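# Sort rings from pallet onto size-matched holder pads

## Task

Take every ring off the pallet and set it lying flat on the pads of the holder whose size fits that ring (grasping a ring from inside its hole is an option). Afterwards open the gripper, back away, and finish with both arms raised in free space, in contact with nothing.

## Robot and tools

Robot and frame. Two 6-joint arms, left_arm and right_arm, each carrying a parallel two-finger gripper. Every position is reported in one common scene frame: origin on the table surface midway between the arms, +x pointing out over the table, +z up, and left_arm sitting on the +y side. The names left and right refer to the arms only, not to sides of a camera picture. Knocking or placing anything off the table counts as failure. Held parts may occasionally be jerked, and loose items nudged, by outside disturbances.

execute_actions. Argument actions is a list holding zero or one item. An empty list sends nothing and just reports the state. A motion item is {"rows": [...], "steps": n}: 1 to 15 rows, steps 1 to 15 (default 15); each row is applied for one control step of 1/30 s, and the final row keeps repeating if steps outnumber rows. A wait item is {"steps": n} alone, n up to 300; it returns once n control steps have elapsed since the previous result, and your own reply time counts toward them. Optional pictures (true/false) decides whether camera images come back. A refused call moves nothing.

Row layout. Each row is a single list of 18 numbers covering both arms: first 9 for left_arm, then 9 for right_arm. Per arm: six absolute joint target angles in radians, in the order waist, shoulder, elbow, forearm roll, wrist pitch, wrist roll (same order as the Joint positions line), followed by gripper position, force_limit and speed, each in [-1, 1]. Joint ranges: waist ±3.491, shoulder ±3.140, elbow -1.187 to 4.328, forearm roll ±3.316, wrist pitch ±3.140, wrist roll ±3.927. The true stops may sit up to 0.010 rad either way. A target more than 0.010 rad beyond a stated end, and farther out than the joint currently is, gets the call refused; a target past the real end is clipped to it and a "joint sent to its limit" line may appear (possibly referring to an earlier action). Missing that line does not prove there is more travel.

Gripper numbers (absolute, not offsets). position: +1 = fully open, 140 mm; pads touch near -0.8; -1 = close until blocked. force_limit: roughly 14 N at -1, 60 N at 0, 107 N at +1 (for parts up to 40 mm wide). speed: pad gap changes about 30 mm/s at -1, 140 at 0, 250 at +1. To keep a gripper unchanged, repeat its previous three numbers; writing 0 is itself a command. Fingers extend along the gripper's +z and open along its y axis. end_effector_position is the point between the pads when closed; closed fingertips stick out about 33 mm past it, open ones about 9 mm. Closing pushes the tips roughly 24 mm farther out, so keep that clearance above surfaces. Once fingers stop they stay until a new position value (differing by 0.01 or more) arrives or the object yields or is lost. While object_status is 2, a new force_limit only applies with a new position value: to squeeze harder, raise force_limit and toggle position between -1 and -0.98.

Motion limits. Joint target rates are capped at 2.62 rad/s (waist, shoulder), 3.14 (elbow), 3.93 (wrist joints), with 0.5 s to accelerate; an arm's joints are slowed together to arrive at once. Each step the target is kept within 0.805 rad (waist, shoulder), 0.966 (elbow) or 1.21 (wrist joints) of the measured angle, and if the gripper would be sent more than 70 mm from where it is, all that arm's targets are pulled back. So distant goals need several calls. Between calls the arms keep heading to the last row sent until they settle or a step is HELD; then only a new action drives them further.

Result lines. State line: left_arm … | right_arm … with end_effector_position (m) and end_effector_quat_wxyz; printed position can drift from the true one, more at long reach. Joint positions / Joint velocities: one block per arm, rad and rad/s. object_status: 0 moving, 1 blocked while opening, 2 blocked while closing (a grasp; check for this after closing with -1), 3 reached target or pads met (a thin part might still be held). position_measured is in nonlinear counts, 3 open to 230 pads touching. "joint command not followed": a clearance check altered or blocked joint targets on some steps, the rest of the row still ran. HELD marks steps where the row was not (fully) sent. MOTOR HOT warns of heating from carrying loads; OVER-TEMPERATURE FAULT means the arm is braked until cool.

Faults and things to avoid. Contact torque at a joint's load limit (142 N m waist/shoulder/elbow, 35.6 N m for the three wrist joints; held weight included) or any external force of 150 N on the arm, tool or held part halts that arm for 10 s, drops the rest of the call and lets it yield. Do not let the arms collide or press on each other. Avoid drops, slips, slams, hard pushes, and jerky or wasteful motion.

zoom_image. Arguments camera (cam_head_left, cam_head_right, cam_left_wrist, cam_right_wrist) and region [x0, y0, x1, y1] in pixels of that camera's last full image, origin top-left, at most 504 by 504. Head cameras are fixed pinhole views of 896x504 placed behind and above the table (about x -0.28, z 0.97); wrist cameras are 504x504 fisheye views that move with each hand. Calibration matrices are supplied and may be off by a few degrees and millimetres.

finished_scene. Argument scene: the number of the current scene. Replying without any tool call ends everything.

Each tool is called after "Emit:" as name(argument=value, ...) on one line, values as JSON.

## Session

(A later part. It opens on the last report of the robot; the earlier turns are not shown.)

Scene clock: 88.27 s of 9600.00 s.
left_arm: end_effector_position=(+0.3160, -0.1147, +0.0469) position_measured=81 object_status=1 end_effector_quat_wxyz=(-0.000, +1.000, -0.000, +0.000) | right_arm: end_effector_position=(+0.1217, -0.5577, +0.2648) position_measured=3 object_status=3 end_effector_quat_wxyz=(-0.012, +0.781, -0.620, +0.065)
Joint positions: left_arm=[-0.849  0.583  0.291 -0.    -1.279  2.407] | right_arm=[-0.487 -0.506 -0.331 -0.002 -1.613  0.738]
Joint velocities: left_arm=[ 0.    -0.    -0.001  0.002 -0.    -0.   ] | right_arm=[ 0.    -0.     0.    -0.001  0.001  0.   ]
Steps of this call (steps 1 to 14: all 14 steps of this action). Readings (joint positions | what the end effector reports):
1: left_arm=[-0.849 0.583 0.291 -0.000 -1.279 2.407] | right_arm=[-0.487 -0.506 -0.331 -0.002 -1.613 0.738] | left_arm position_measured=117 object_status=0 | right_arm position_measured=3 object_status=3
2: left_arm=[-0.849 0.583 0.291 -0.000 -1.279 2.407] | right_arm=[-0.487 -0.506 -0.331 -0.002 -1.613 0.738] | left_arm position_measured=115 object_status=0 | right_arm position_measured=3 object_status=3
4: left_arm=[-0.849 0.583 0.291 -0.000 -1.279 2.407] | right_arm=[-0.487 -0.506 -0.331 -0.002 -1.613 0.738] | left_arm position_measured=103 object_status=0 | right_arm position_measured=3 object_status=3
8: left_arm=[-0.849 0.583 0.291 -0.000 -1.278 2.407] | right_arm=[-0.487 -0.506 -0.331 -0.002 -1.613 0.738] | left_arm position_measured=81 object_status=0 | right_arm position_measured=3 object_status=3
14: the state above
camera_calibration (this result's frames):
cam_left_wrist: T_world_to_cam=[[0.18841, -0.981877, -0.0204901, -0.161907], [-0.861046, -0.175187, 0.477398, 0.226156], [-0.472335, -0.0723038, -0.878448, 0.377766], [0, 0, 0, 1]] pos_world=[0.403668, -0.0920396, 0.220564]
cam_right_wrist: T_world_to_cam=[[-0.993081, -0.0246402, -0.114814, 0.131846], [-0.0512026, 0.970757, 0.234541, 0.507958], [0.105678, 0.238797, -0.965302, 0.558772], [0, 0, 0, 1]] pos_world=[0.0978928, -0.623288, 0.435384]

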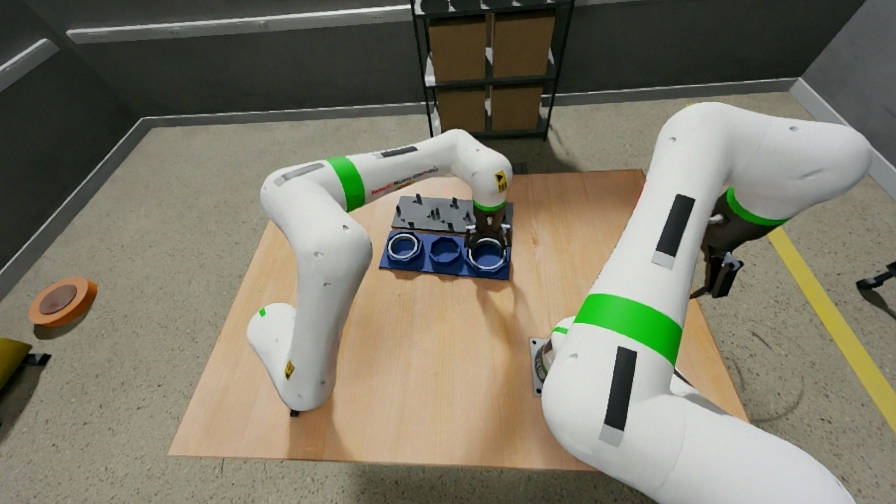

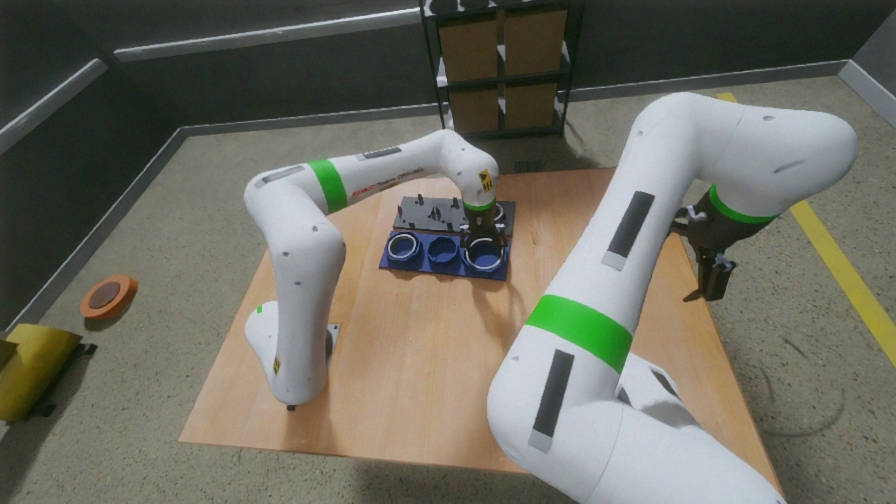

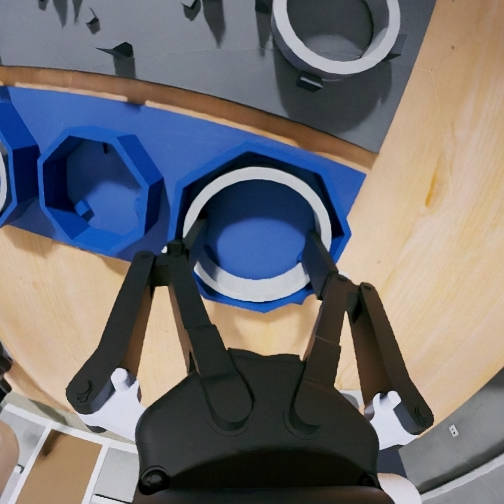

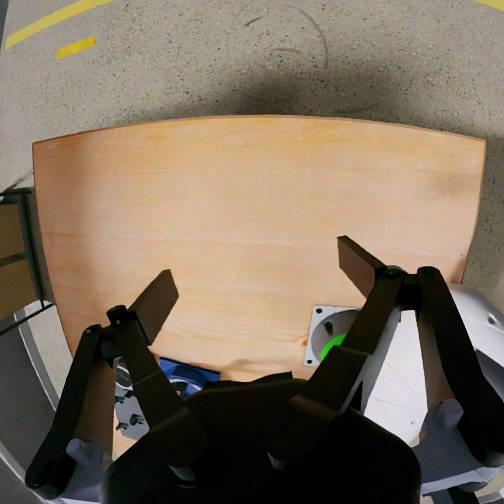

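Emit:
execute_actions(actions=[{"rows":[[-0.8493,0.5556,0.3522,0,-1.3674,2.4066,1,0.6,-0.3,-0.487,-0.506,-0.331,-0.002,-1.613,0.738,1,0,0]],"steps":8}], pictures=false)

Emit:
execute_actions(actions=[{"rows":[[-0.2844,0.459,0.1977,0,-1.3095,1.8417,1,0.6,-0.3,-0.487,-0.506,-0.331,-0.002,-1.613,0.738,1,0,0]],"steps":15}], pictures=false)

Emit:
execute_actions(actions=[{"steps":26}])

Emit:
zoom_image(camera="cam_left_wrist", region=[160, 130, 360, 330])

Scene clock: 92.63 s of 9600.00 s.
left_arm: end_effector_position=(+0.3160, -0.1150, +0.0901) position_measured=81 object_status=1 end_effector_quat_wxyz=(+0.000, +1.000, -0.000, +0.000) | right_arm: end_effector_position=(+0.1217, -0.5577, +0.2648) position_measured=3 object_status=3 end_effector_quat_wxyz=(-0.012, +0.781, -0.620, +0.065)
Joint positions: left_arm=[-0.849  0.555  0.352  0.    -1.367  2.407] | right_arm=[-0.487 -0.506 -0.331 -0.002 -1.613  0.738]
Joint velocities: left_arm=[-0.     0.002  0.008 -0.    -0.024 -0.   ] | right_arm=[-0.     0.    -0.001  0.     0.001 -0.001]
Steps of this call (steps 1 to 15: the robot went on to your last target; steps 16 to 90: nothing new was sent; then 1.10 s passed at rest; steps 91 to 98: all 8 steps of this action). Readings (joint positions | what the end effector reports):
91: left_arm=[-0.849 0.583 0.291 0.000 -1.279 2.407] | right_arm=[-0.487 -0.506 -0.331 -0.002 -1.613 0.738] | left_arm position_measured=81 object_status=1 | right_arm position_measured=3 object_status=3
92: left_arm=[-0.849 0.582 0.292 0.000 -1.282 2.407] | right_arm=[-0.487 -0.506 -0.331 -0.002 -1.613 0.738] | left_arm position_measured=81 object_status=1 | right_arm position_measured=3 object_status=3
94: left_arm=[-0.849 0.573 0.313 0.000 -1.314 2.407] | right_arm=[-0.487 -0.506 -0.331 -0.002 -1.613 0.738] | left_arm position_measured=81 object_status=1 | right_arm position_measured=3 object_status=3
98: the state above

Scene clock: 93.13 s of 9600.00 s.
left_arm: end_effector_position=(+0.4416, +0.0088, +0.0876) position_measured=81 object_status=1 end_effector_quat_wxyz=(+0.000, +1.000, -0.000, +0.000) | right_arm: end_effector_position=(+0.1217, -0.5577, +0.2648) position_measured=3 object_status=3 end_effector_quat_wxyz=(-0.012, +0.781, -0.620, +0.065)
Joint positions: left_arm=[-0.569  0.508  0.275  0.    -1.337  2.126] | right_arm=[-0.487 -0.506 -0.331 -0.002 -1.613  0.738]
Joint velocities: left_arm=[ 0.706 -0.122 -0.193 -0.001  0.069 -0.701] | right_arm=[ 0. -0.  0.  0.  0.  0.]
Steps of this call (steps 1 to 15: all 15 steps of this action). Readings (joint positions | what the end effector reports):
1: left_arm=[-0.849 0.555 0.352 0.000 -1.367 2.407] | right_arm=[-0.487 -0.506 -0.331 -0.002 -1.613 0.738] | left_arm position_measured=81 object_status=1 | right_arm position_measured=3 object_status=3
2: left_arm=[-0.847 0.555 0.352 0.000 -1.367 2.405] | right_arm=[-0.487 -0.506 -0.331 -0.002 -1.613 0.738] | left_arm position_measured=81 object_status=1 | right_arm position_measured=3 object_status=3
4: left_arm=[-0.827 0.552 0.345 0.000 -1.363 2.384] | right_arm=[-0.487 -0.506 -0.331 -0.002 -1.613 0.738] | left_arm position_measured=81 object_status=1 | right_arm position_measured=3 object_status=3
8: left_arm=[-0.734 0.536 0.320 0.000 -1.353 2.292] | right_arm=[-0.487 -0.506 -0.331 -0.002 -1.613 0.738] | left_arm position_measured=81 object_status=1 | right_arm position_measured=3 object_status=3
15: the state above

Scene clock: 94.00 s of 9600.00 s.
left_arm: end_effector_position=(+0.5256, +0.1602, +0.0849) position_measured=81 object_status=1 end_effector_quat_wxyz=(-0.000, +1.000, -0.000, +0.000) | right_arm: end_effector_position=(+0.1217, -0.5577, +0.2648) position_measured=3 object_status=3 end_effector_quat_wxyz=(-0.012, +0.781, -0.620, +0.065)
Joint positions: left_arm=[-0.284  0.459  0.198 -0.    -1.309  1.842] | right_arm=[-0.487 -0.506 -0.331 -0.002 -1.613  0.738]
Joint velocities: left_arm=[ 0.     0.001 -0.002  0.     0.     0.   ] | right_arm=[-0.    -0.    -0.    -0.001 -0.     0.   ]
Steps of this call (steps 1 to 26: the robot went on to your last target). Readings (joint positions | what the end effector reports):
1: left_arm=[-0.545 0.504 0.268 0.000 -1.335 2.102] | right_arm=[-0.487 -0.506 -0.331 -0.002 -1.613 0.738] | left_arm position_measured=81 object_status=1 | right_arm position_measured=3 object_status=3
2: left_arm=[-0.521 0.500 0.262 0.000 -1.333 2.079] | right_arm=[-0.487 -0.506 -0.331 -0.002 -1.613 0.738] | left_arm position_measured=81 object_status=1 | right_arm position_measured=3 object_status=3
4: left_arm=[-0.473 0.491 0.249 0.000 -1.328 2.031] | right_arm=[-0.487 -0.506 -0.331 -0.002 -1.613 0.738] | left_arm position_measured=81 object_status=1 | right_arm position_measured=3 object_status=3
8: left_arm=[-0.377 0.475 0.223 0.000 -1.319 1.934] | right_arm=[-0.487 -0.506 -0.331 -0.002 -1.613 0.738] | left_arm position_measured=81 object_status=1 | right_arm position_measured=3 object_status=3
26: the state above
camera_calibration (this result's frames):
cam_left_wrist: T_world_to_cam=[[0.188417, -0.981875, -0.0205053, 0.0692948], [-0.860996, -0.175193, 0.477486, 0.436578], [-0.472424, -0.0723116, -0.8784, 0.530088], [0, 0, 0, 1]] pos_world=[0.613262, 0.182856, 0.258591]
cam_right_wrist: T_world_to_cam=[[-0.993081, -0.02464, -0.114814, 0.131846], [-0.0512024, 0.970757, 0.234541, 0.507958], [0.105678, 0.238798, -0.965302, 0.558772], [0, 0, 0, 1]] pos_world=[0.0978928, -0.623288, 0.435384]

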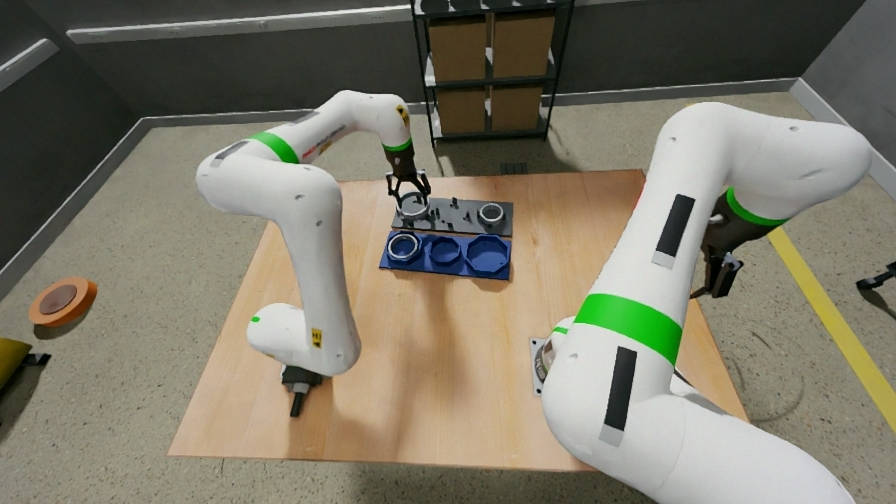

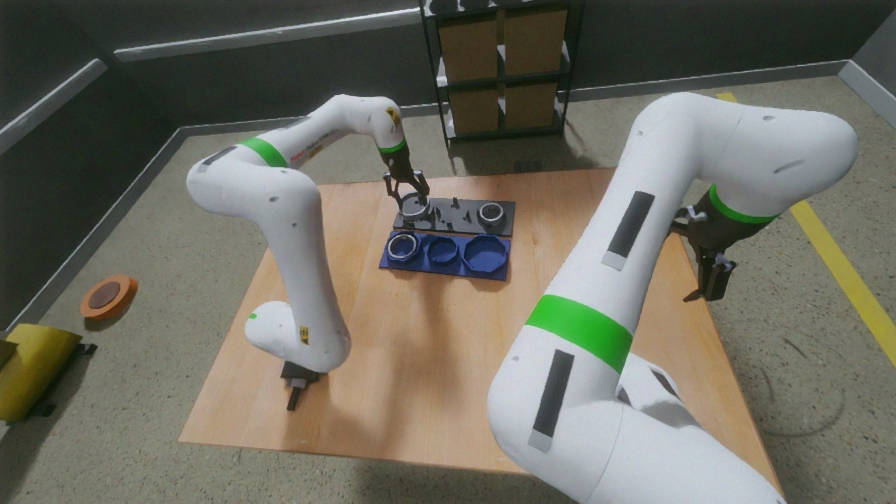

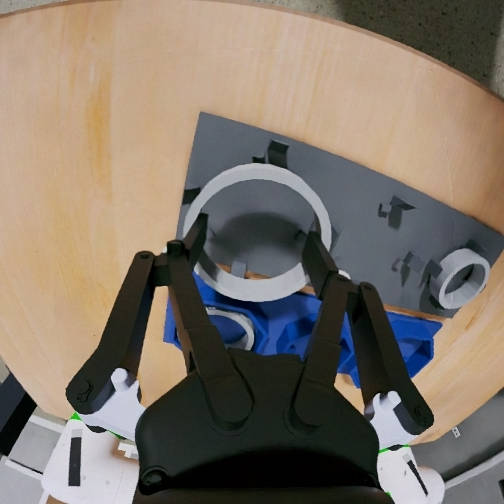

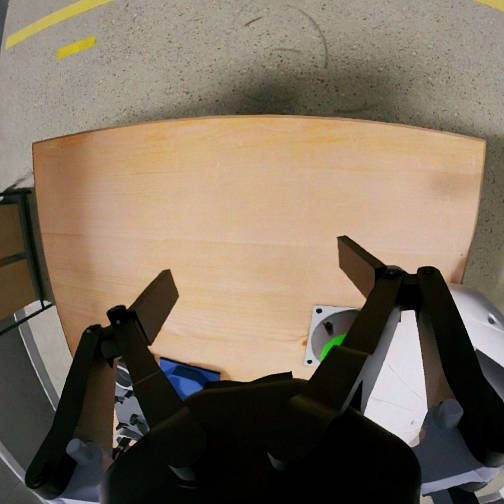

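Region (160, 130, 360, 330) of cam_left_wrist's 504x504 image, scaled by 2.520, with more detail than that image has.

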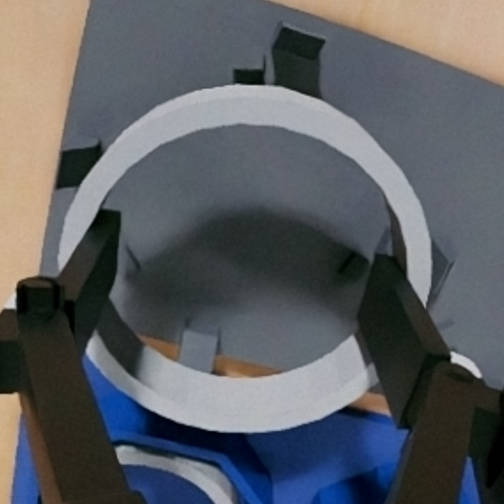

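Emit:
zoom_image(camera="cam_left_wrist", region=[236, 125, 306, 195])

Emit:
zoom_image(camera="cam_left_wrist", region=[200, 220, 270, 290])

Emit:
zoom_image(camera="cam_left_wrist", region=[280, 200, 350, 270])

Emit:
zoom_image(camera="cam_left_wrist", region=[170, 170, 240, 240])

Region (236, 125, 306, 195) of cam_left_wrist's 504x504 image, scaled by 7.200, with more detail than that image has.

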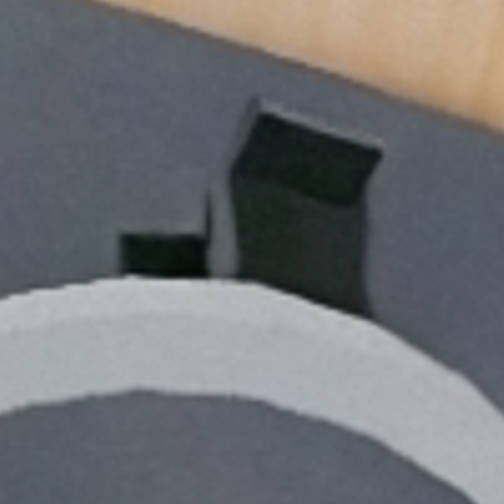

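Region (200, 220, 270, 290) of cam_left_wrist's 504x504 image, scaled by 7.200, with more detail than that image has.

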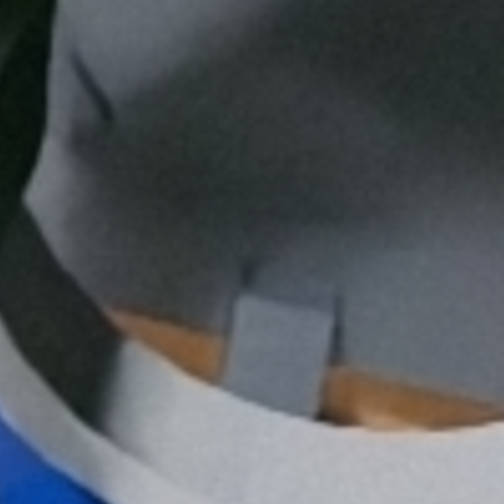

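Region (280, 200, 350, 270) of cam_left_wrist's 504x504 image, scaled by 7.200, with more detail than that image has.

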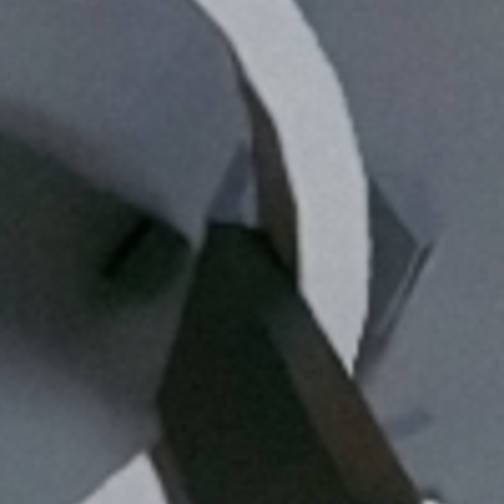

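Region (170, 170, 240, 240) of cam_left_wrist's 504x504 image, scaled by 7.200, with more detail than that image has.

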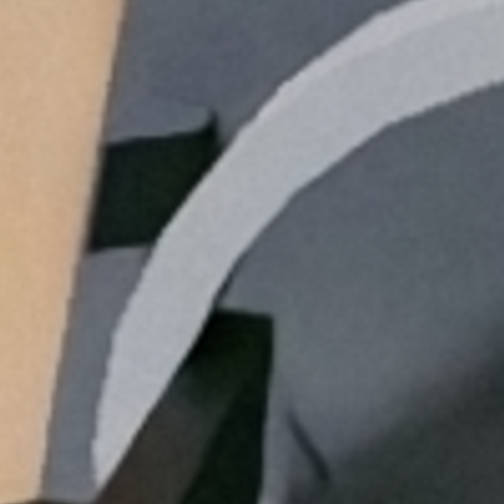

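Emit:
execute_actions(actions=[{"rows":[[-0.2793,0.4847,0.1842,0,-1.2703,1.8366,1,0.6,-0.3,-0.487,-0.506,-0.331,-0.002,-1.613,0.738,1,0,0]],"steps":9}])

Emit:
zoom_image(camera="cam_left_wrist", region=[160, 130, 360, 330])

Emit:
zoom_image(camera="cam_left_wrist", region=[236, 125, 306, 195])

Emit:
zoom_image(camera="cam_left_wrist", region=[200, 240, 270, 310])

Emit:
zoom_image(camera="cam_left_wrist", region=[160, 180, 230, 250])

Scene clock: 100.03 s of 9600.00 s.
left_arm: end_effector_position=(+0.5315, +0.1615, +0.0639) position_measured=81 object_status=1 end_effector_quat_wxyz=(+0.000, +1.000, -0.000, -0.000) | right_arm: end_effector_position=(+0.1217, -0.5577, +0.2648) position_measured=3 object_status=3 end_effector_quat_wxyz=(-0.012, +0.781, -0.620, +0.065)
Joint positions: left_arm=[-0.279  0.485  0.184  0.    -1.27   1.837] | right_arm=[-0.487 -0.506 -0.331 -0.002 -1.613  0.738]
Joint velocities: left_arm=[-0.    -0.001  0.     0.002  0.003 -0.   ] | right_arm=[-0.     0.    -0.     0.001  0.     0.   ]
Steps of this call (steps 1 to 15: the robot went on to your last target; steps 16 to 90: nothing new was sent; then 2.73 s passed at rest; steps 91 to 99: all 9 steps of this action). Readings (joint positions | what the end effector reports):
91: left_arm=[-0.284 0.459 0.198 0.000 -1.309 1.842] | right_arm=[-0.487 -0.506 -0.331 -0.002 -1.613 0.738] | left_arm position_measured=81 object_status=1 | right_arm position_measured=3 object_status=3
92: left_arm=[-0.284 0.461 0.197 0.000 -1.306 1.841] | right_arm=[-0.487 -0.506 -0.331 -0.002 -1.613 0.738] | left_arm position_measured=81 object_status=1 | right_arm position_measured=3 object_status=3
94: left_arm=[-0.281 0.478 0.188 0.000 -1.281 1.838] | right_arm=[-0.487 -0.506 -0.331 -0.002 -1.613 0.738] | left_arm position_measured=81 object_status=1 | right_arm position_measured=3 object_status=3
98: left_arm=[-0.279 0.485 0.184 0.000 -1.270 1.837] | right_arm=[-0.487 -0.506 -0.331 -0.002 -1.613 0.738] | left_arm position_measured=81 object_status=1 | right_arm position_measured=3 object_status=3
99: the state above
camera_calibration (this result's frames):
cam_left_wrist: T_world_to_cam=[[0.188673, -0.981834, -0.0201046, 0.0689528], [-0.860732, -0.175188, 0.477965, 0.451743], [-0.472804, -0.0728742, -0.878149, 0.514759], [0, 0, 0, 1]] pos_world=[0.6192, 0.184353, 0.237504]
cam_right_wrist: T_world_to_cam=[[-0.993081, -0.0246401, -0.114814, 0.131846], [-0.0512025, 0.970757, 0.234542, 0.507958], [0.105678, 0.238798, -0.965302, 0.558772], [0, 0, 0, 1]] pos_world=[0.0978928, -0.623288, 0.435384]

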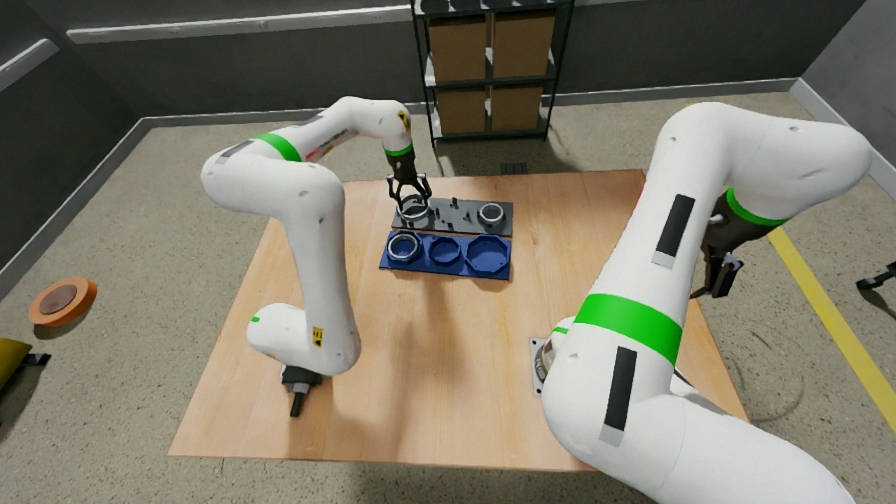

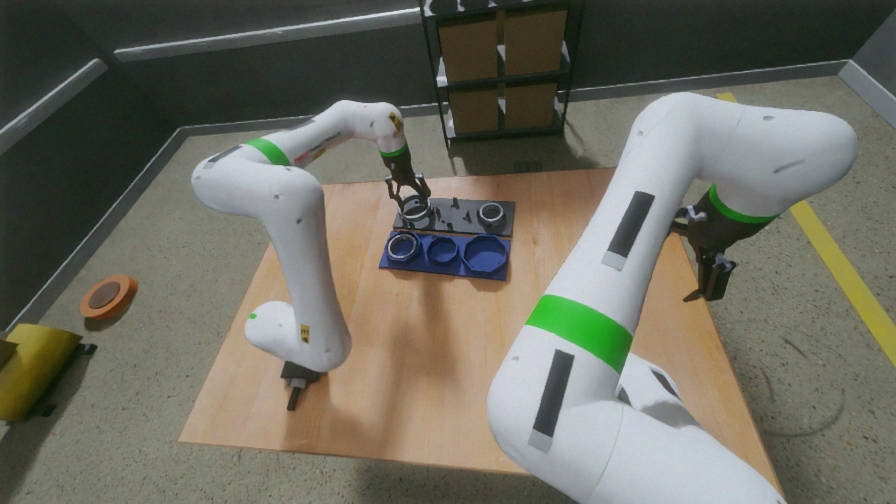

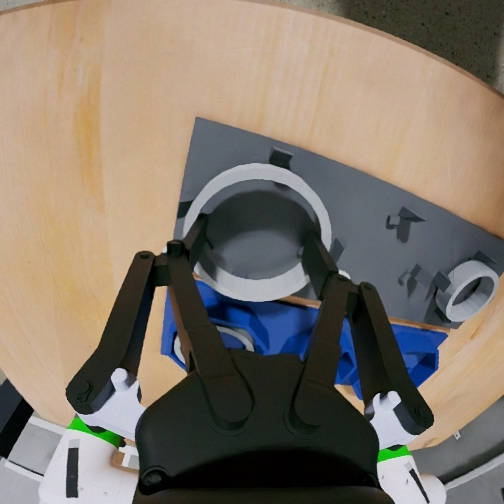

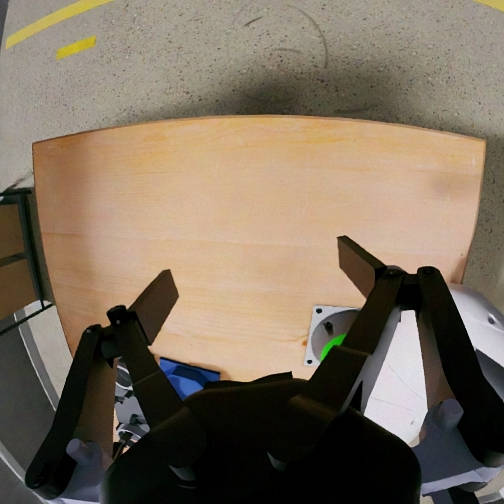

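Region (160, 130, 360, 330) of cam_left_wrist's 504x504 image, scaled by 2.520, with more detail than that image has.

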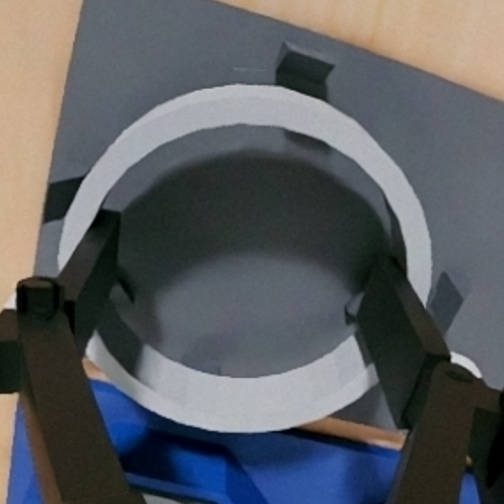

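Region (236, 125, 306, 195) of cam_left_wrist's 504x504 image, scaled by 7.200, with more detail than that image has.

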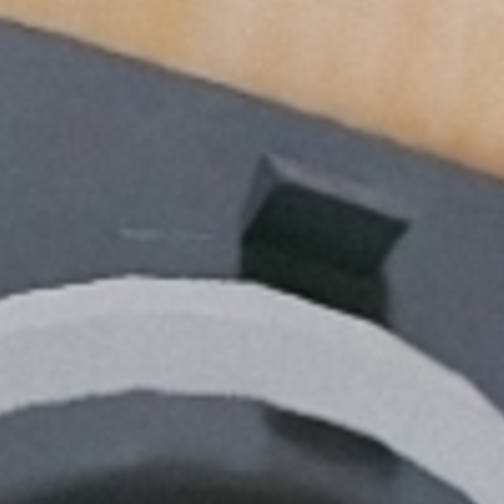

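Region (200, 240, 270, 310) of cam_left_wrist's 504x504 image, scaled by 7.200, with more detail than that image has.

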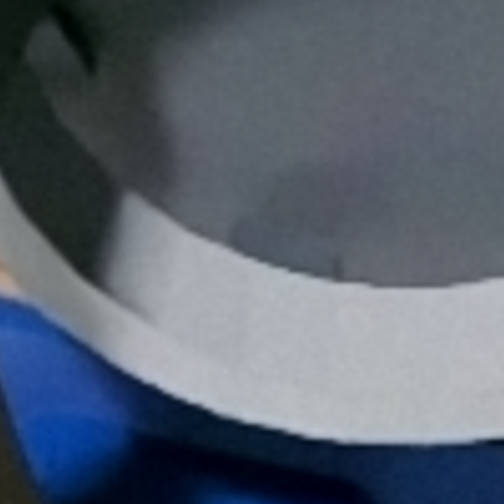

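Region (160, 180, 230, 250) of cam_left_wrist's 504x504 image, scaled by 7.200, with more detail than that image has.

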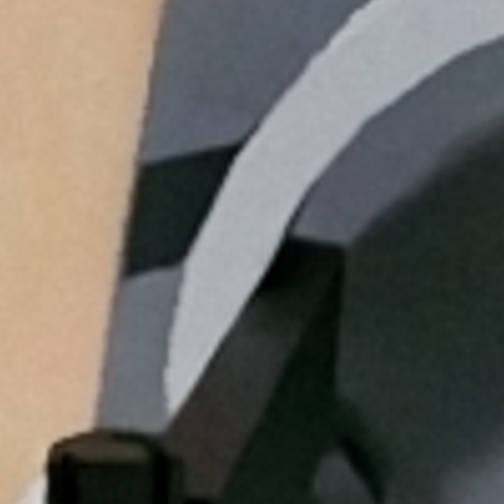

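Emit:
execute_actions(actions=[{"rows":[[-0.2769,0.4956,0.1734,0,-1.2486,1.8342,1,0.6,-0.3,-0.487,-0.506,-0.331,-0.002,-1.613,0.738,1,0,0]],"steps":9}])

Emit:
zoom_image(camera="cam_left_wrist", region=[160, 130, 360, 330])

Emit:
zoom_image(camera="cam_left_wrist", region=[236, 125, 306, 195])

Emit:
zoom_image(camera="cam_head_left", region=[380, 180, 450, 240])

Scene clock: 103.40 s of 9600.00 s.
left_arm: end_effector_position=(+0.5336, +0.1627, +0.0533) position_measured=81 object_status=1 end_effector_quat_wxyz=(-0.000, +1.000, -0.000, +0.000) | right_arm: end_effector_position=(+0.1217, -0.5577, +0.2648) position_measured=3 object_status=3 end_effector_quat_wxyz=(-0.012, +0.781, -0.620, +0.065)
Joint positions: left_arm=[-0.277  0.495  0.174 -0.    -1.249  1.834] | right_arm=[-0.487 -0.506 -0.331 -0.002 -1.613  0.738]
Joint velocities: left_arm=[ 0.001 -0.001 -0.003  0.001  0.001  0.001] | right_arm=[-0.     0.     0.    -0.002  0.001 -0.   ]
Steps of this call (steps 1 to 15: the robot went on to your last target; steps 16 to 90: nothing new was sent; then 0.07 s passed at rest; steps 91 to 99: all 9 steps of this action). Readings (joint positions | what the end effector reports):
91: left_arm=[-0.279 0.485 0.184 -0.000 -1.270 1.837] | right_arm=[-0.487 -0.506 -0.331 -0.002 -1.613 0.738] | left_arm position_measured=81 object_status=1 | right_arm position_measured=3 object_status=3
92: left_arm=[-0.279 0.486 0.184 -0.000 -1.267 1.836] | right_arm=[-0.487 -0.506 -0.331 -0.002 -1.613 0.738] | left_arm position_measured=81 object_status=1 | right_arm position_measured=3 object_status=3
94: left_arm=[-0.277 0.495 0.175 -0.000 -1.251 1.834] | right_arm=[-0.487 -0.506 -0.331 -0.002 -1.613 0.738] | left_arm position_measured=81 object_status=1 | right_arm position_measured=3 object_status=3
98: left_arm=[-0.277 0.495 0.174 -0.000 -1.249 1.834] | right_arm=[-0.487 -0.506 -0.331 -0.002 -1.613 0.738] | left_arm position_measured=81 object_status=1 | right_arm position_measured=3 object_status=3
99: the state above
camera_calibration (this result's frames):
cam_left_wrist: T_world_to_cam=[[0.188402, -0.981883, -0.0202432, 0.0695893], [-0.861356, -0.175107, 0.476869, 0.45923], [-0.471775, -0.0724063, -0.878741, 0.505929], [0, 0, 0, 1]] pos_world=[0.621134, 0.185375, 0.226997]
cam_right_wrist: T_world_to_cam=[[-0.993081, -0.0246401, -0.114814, 0.131846], [-0.0512026, 0.970757, 0.234542, 0.507958], [0.105678, 0.238798, -0.965302, 0.558772], [0, 0, 0, 1]] pos_world=[0.0978929, -0.623288, 0.435384]

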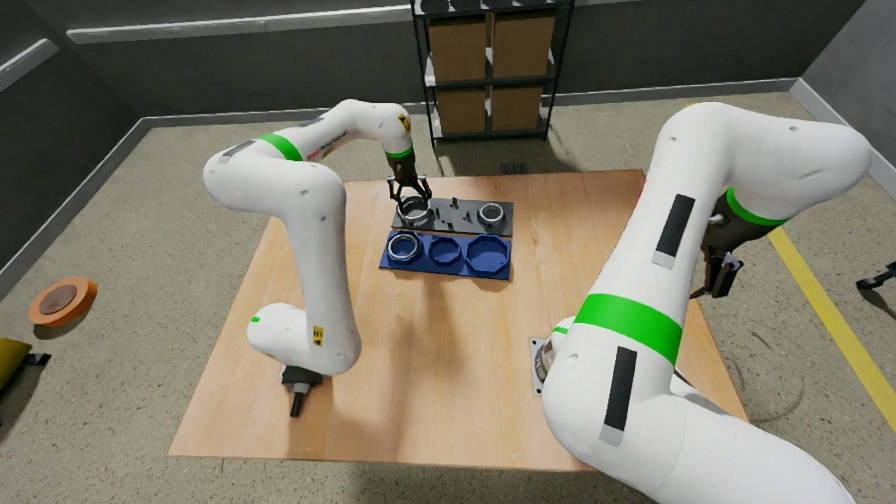

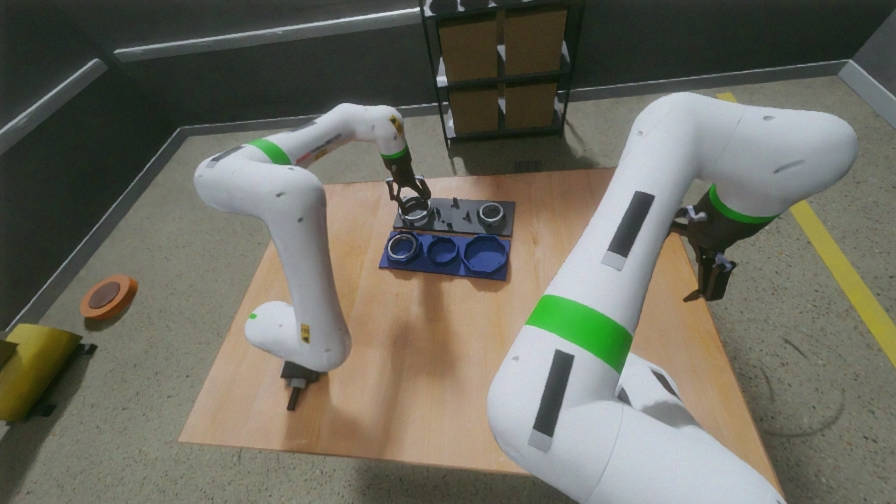

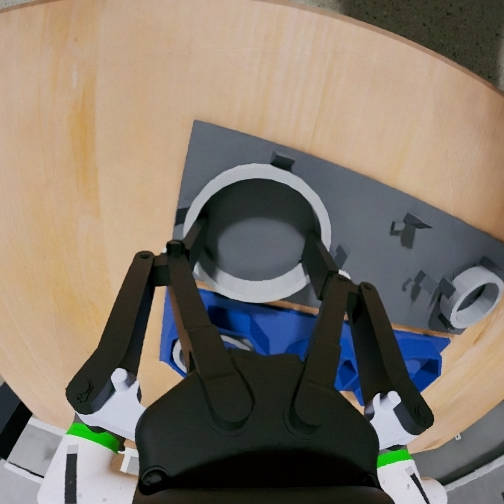

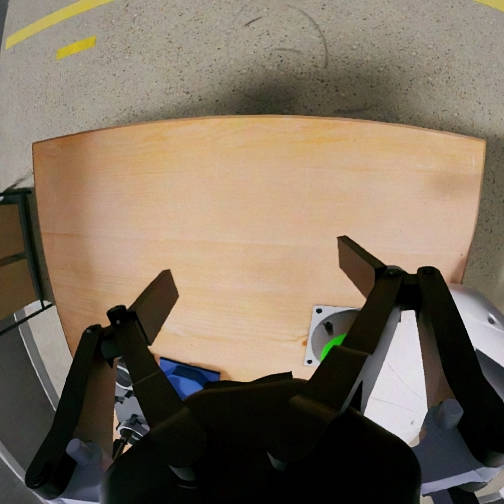

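Region (160, 130, 360, 330) of cam_left_wrist's 504x504 image, scaled by 2.520, with more detail than that image has.

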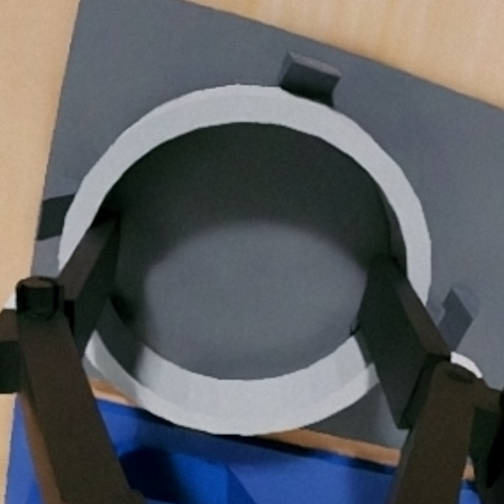

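Region (236, 125, 306, 195) of cam_left_wrist's 504x504 image, scaled by 7.200, with more detail than that image has.

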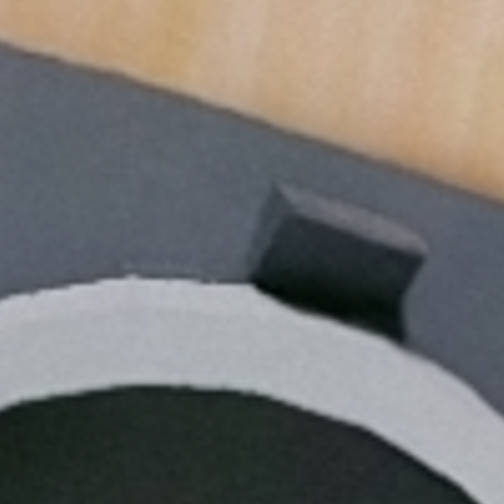

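Region (380, 180, 450, 240) of cam_head_left's 896x504 image, scaled by 7.200, with more detail than that image has; it fills the top 432 rows of this view, and the rest is white.

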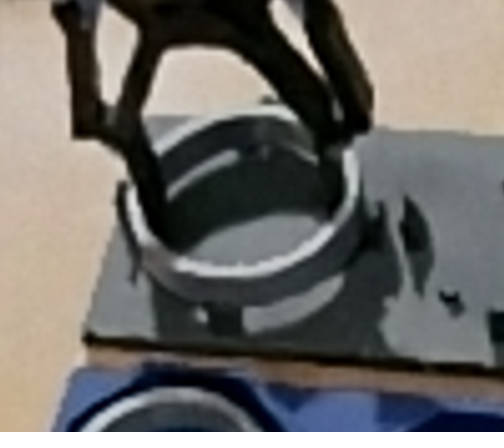

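Emit:
execute_actions(actions=[{"rows":[[-0.2765,0.4985,0.1753,0,-1.2476,1.8338,1,0.6,-0.3,-0.487,-0.506,-0.331,-0.002,-1.613,0.738,1,0,0],[-0.2765,0.4985,0.1753,0,-1.2476,1.8338,1,0.6,-0.3,-0.487,-0.506,-0.331,-0.002,-1.613,0.738,1,0,0],[-0.2765,0.4985,0.1753,0,-1.2476,1.8338,1,0.6,-0.3,-0.487,-0.506,-0.331,-0.002,-1.613,0.738,1,0,0],[-0.2765,0.4985,0.1753,0,-1.2476,1.8338,1,0.6,-0.3,-0.487,-0.506,-0.331,-0.002,-1.613,0.738,1,0,0],[-0.2765,0.4985,0.1753,0,-1.2476,1.8338,1,0.6,-0.3,-0.487,-0.506,-0.331,-0.002,-1.613,0.738,1,0,0],[-0.2765,0.4985,0.1753,0,-1.2476,1.8338,-0.15,0.6,0,-0.487,-0.506,-0.331,-0.002,-1.613,0.738,1,0,0]],"steps":11}], pictures=false)

Emit:
execute_actions(actions=[{"rows":[[-0.2765,0.4691,0.2363,0,-1.338,1.8338,-0.15,0.6,0,-0.487,-0.506,-0.331,-0.002,-1.613,0.738,1,0,0]],"steps":10}])

Emit:
zoom_image(camera="cam_left_wrist", region=[174, 130, 342, 298])

Emit:
zoom_image(camera="cam_head_left", region=[380, 180, 450, 240])

Scene clock: 106.53 s of 9600.00 s.
left_arm: end_effector_position=(+0.5341, +0.1626, +0.0518) position_measured=113 object_status=0 end_effector_quat_wxyz=(-0.000, +1.000, -0.000, -0.000) | right_arm: end_effector_position=(+0.1217, -0.5577, +0.2648) position_measured=3 object_status=3 end_effector_quat_wxyz=(-0.012, +0.781, -0.620, +0.065)
Joint positions: left_arm=[-0.277  0.499  0.175  0.    -1.248  1.834] | right_arm=[-0.487 -0.506 -0.331 -0.002 -1.613  0.738]
Joint velocities: left_arm=[ 0.001  0.001  0.002 -0.001  0.     0.   ] | right_arm=[ 0.    -0.     0.     0.002  0.     0.   ]
Steps of this call (steps 1 to 15: the robot went on to your last target; steps 16 to 83: nothing new was sent; steps 84 to 94: all 11 steps of this action). Readings (joint positions | what the end effector reports):
84: left_arm=[-0.277 0.496 0.173 0.000 -1.249 1.834] | right_arm=[-0.487 -0.506 -0.331 -0.002 -1.613 0.738] | left_arm position_measured=81 object_status=1 | right_arm position_measured=3 object_status=3
85: left_arm=[-0.277 0.497 0.173 0.000 -1.248 1.834] | right_arm=[-0.487 -0.506 -0.331 -0.002 -1.613 0.738] | left_arm position_measured=81 object_status=1 | right_arm position_measured=3 object_status=3
87: left_arm=[-0.277 0.499 0.174 0.000 -1.248 1.834] | right_arm=[-0.487 -0.506 -0.331 -0.002 -1.613 0.738] | left_arm position_measured=81 object_status=1 | right_arm position_measured=3 object_status=3
91: left_arm=[-0.277 0.499 0.175 0.000 -1.248 1.834] | right_arm=[-0.487 -0.506 -0.331 -0.002 -1.613 0.738] | left_arm position_measured=87 object_status=0 | right_arm position_measured=3 object_status=3
94: the state above

Scene clock: 106.87 s of 9600.00 s.
left_arm: end_effector_position=(+0.5344, +0.1626, +0.0951) position_measured=148 object_status=3 end_effector_quat_wxyz=(+0.000, +1.000, -0.000, +0.000) | right_arm: end_effector_position=(+0.1217, -0.5577, +0.2648) position_measured=3 object_status=3 end_effector_quat_wxyz=(-0.012, +0.781, -0.620, +0.065)
Joint positions: left_arm=[-0.276  0.469  0.236  0.    -1.338  1.834] | right_arm=[-0.487 -0.506 -0.331 -0.002 -1.613  0.738]
Joint velocities: left_arm=[-0.     0.    -0.    -0.    -0.002 -0.001] | right_arm=[ 0.     0.    -0.    -0.    -0.001 -0.   ]
Steps of this call (steps 1 to 10: all 10 steps of this action). Readings (joint positions | what the end effector reports):
1: left_arm=[-0.277 0.499 0.175 0.000 -1.248 1.834] | right_arm=[-0.487 -0.506 -0.331 -0.002 -1.613 0.738] | left_arm position_measured=121 object_status=0 | right_arm position_measured=3 object_status=3
2: left_arm=[-0.277 0.498 0.177 0.000 -1.251 1.834] | right_arm=[-0.487 -0.506 -0.331 -0.002 -1.613 0.738] | left_arm position_measured=128 object_status=0 | right_arm position_measured=3 object_status=3
4: left_arm=[-0.276 0.487 0.198 0.000 -1.282 1.834] | right_arm=[-0.487 -0.506 -0.331 -0.002 -1.613 0.738] | left_arm position_measured=143 object_status=0 | right_arm position_measured=3 object_status=3
8: left_arm=[-0.276 0.469 0.236 0.000 -1.337 1.834] | right_arm=[-0.487 -0.506 -0.331 -0.002 -1.613 0.738] | left_arm position_measured=148 object_status=0 | right_arm position_measured=3 object_status=3
10: the state above
camera_calibration (this result's frames):
cam_left_wrist: T_world_to_cam=[[0.188506, -0.981865, -0.020175, 0.07017], [-0.86103, -0.175118, 0.477453, 0.439701], [-0.472327, -0.0726314, -0.878426, 0.543281], [0, 0, 0, 1]] pos_world=[0.621975, 0.185356, 0.268711]
cam_right_wrist: T_world_to_cam=[[-0.993081, -0.0246401, -0.114814, 0.131846], [-0.0512025, 0.970757, 0.234541, 0.507958], [0.105678, 0.238797, -0.965302, 0.558772], [0, 0, 0, 1]] pos_world=[0.0978929, -0.623288, 0.435384]

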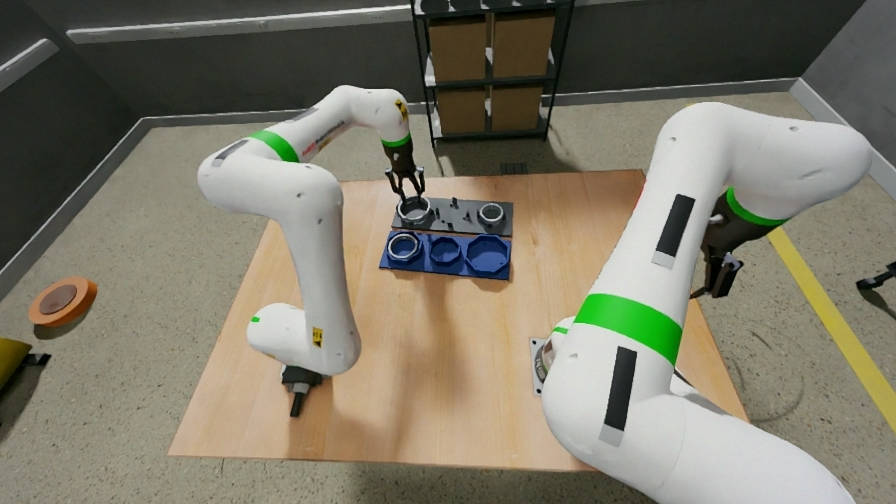

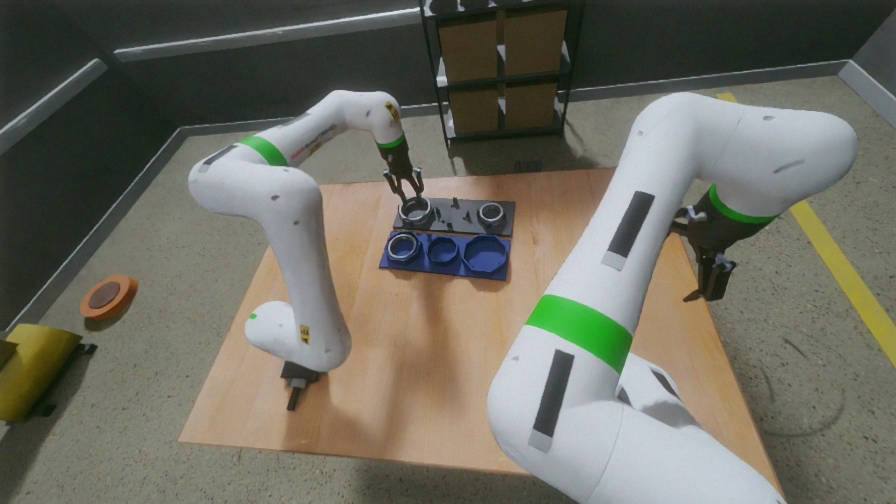

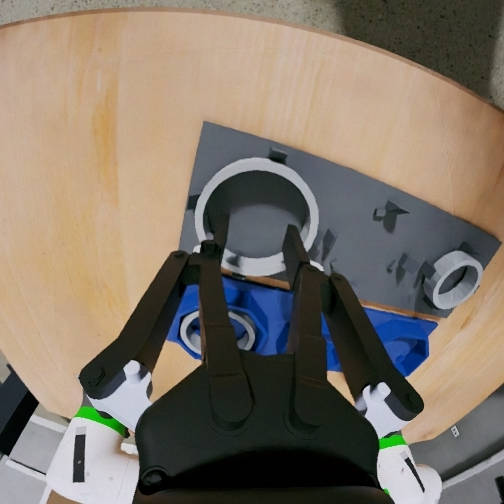

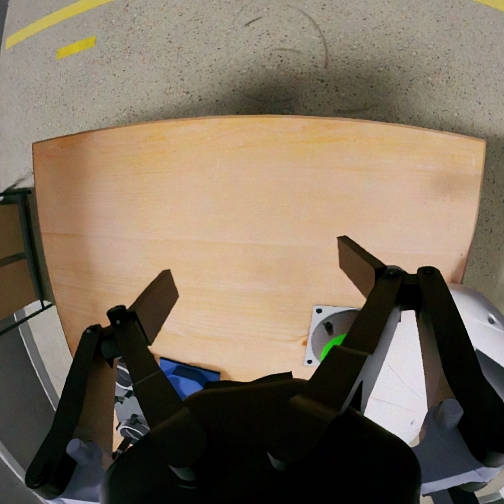

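Region (174, 130, 342, 298) of cam_left_wrist's 504x504 image, scaled by 3.000, with more detail than that image has.

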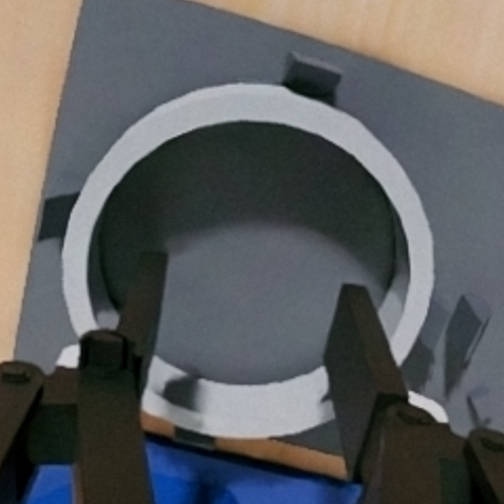

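Region (380, 180, 450, 240) of cam_head_left's 896x504 image, scaled by 7.200, with more detail than that image has; it fills the top 432 rows of this view, and the rest is white.

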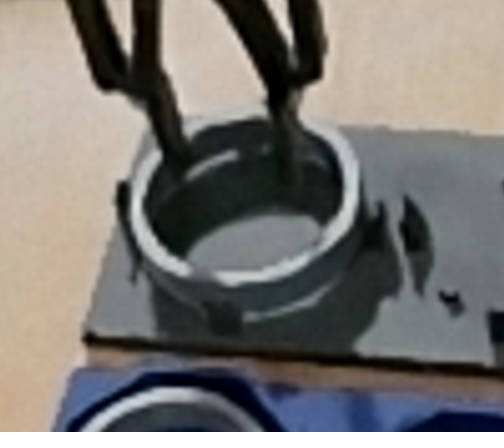

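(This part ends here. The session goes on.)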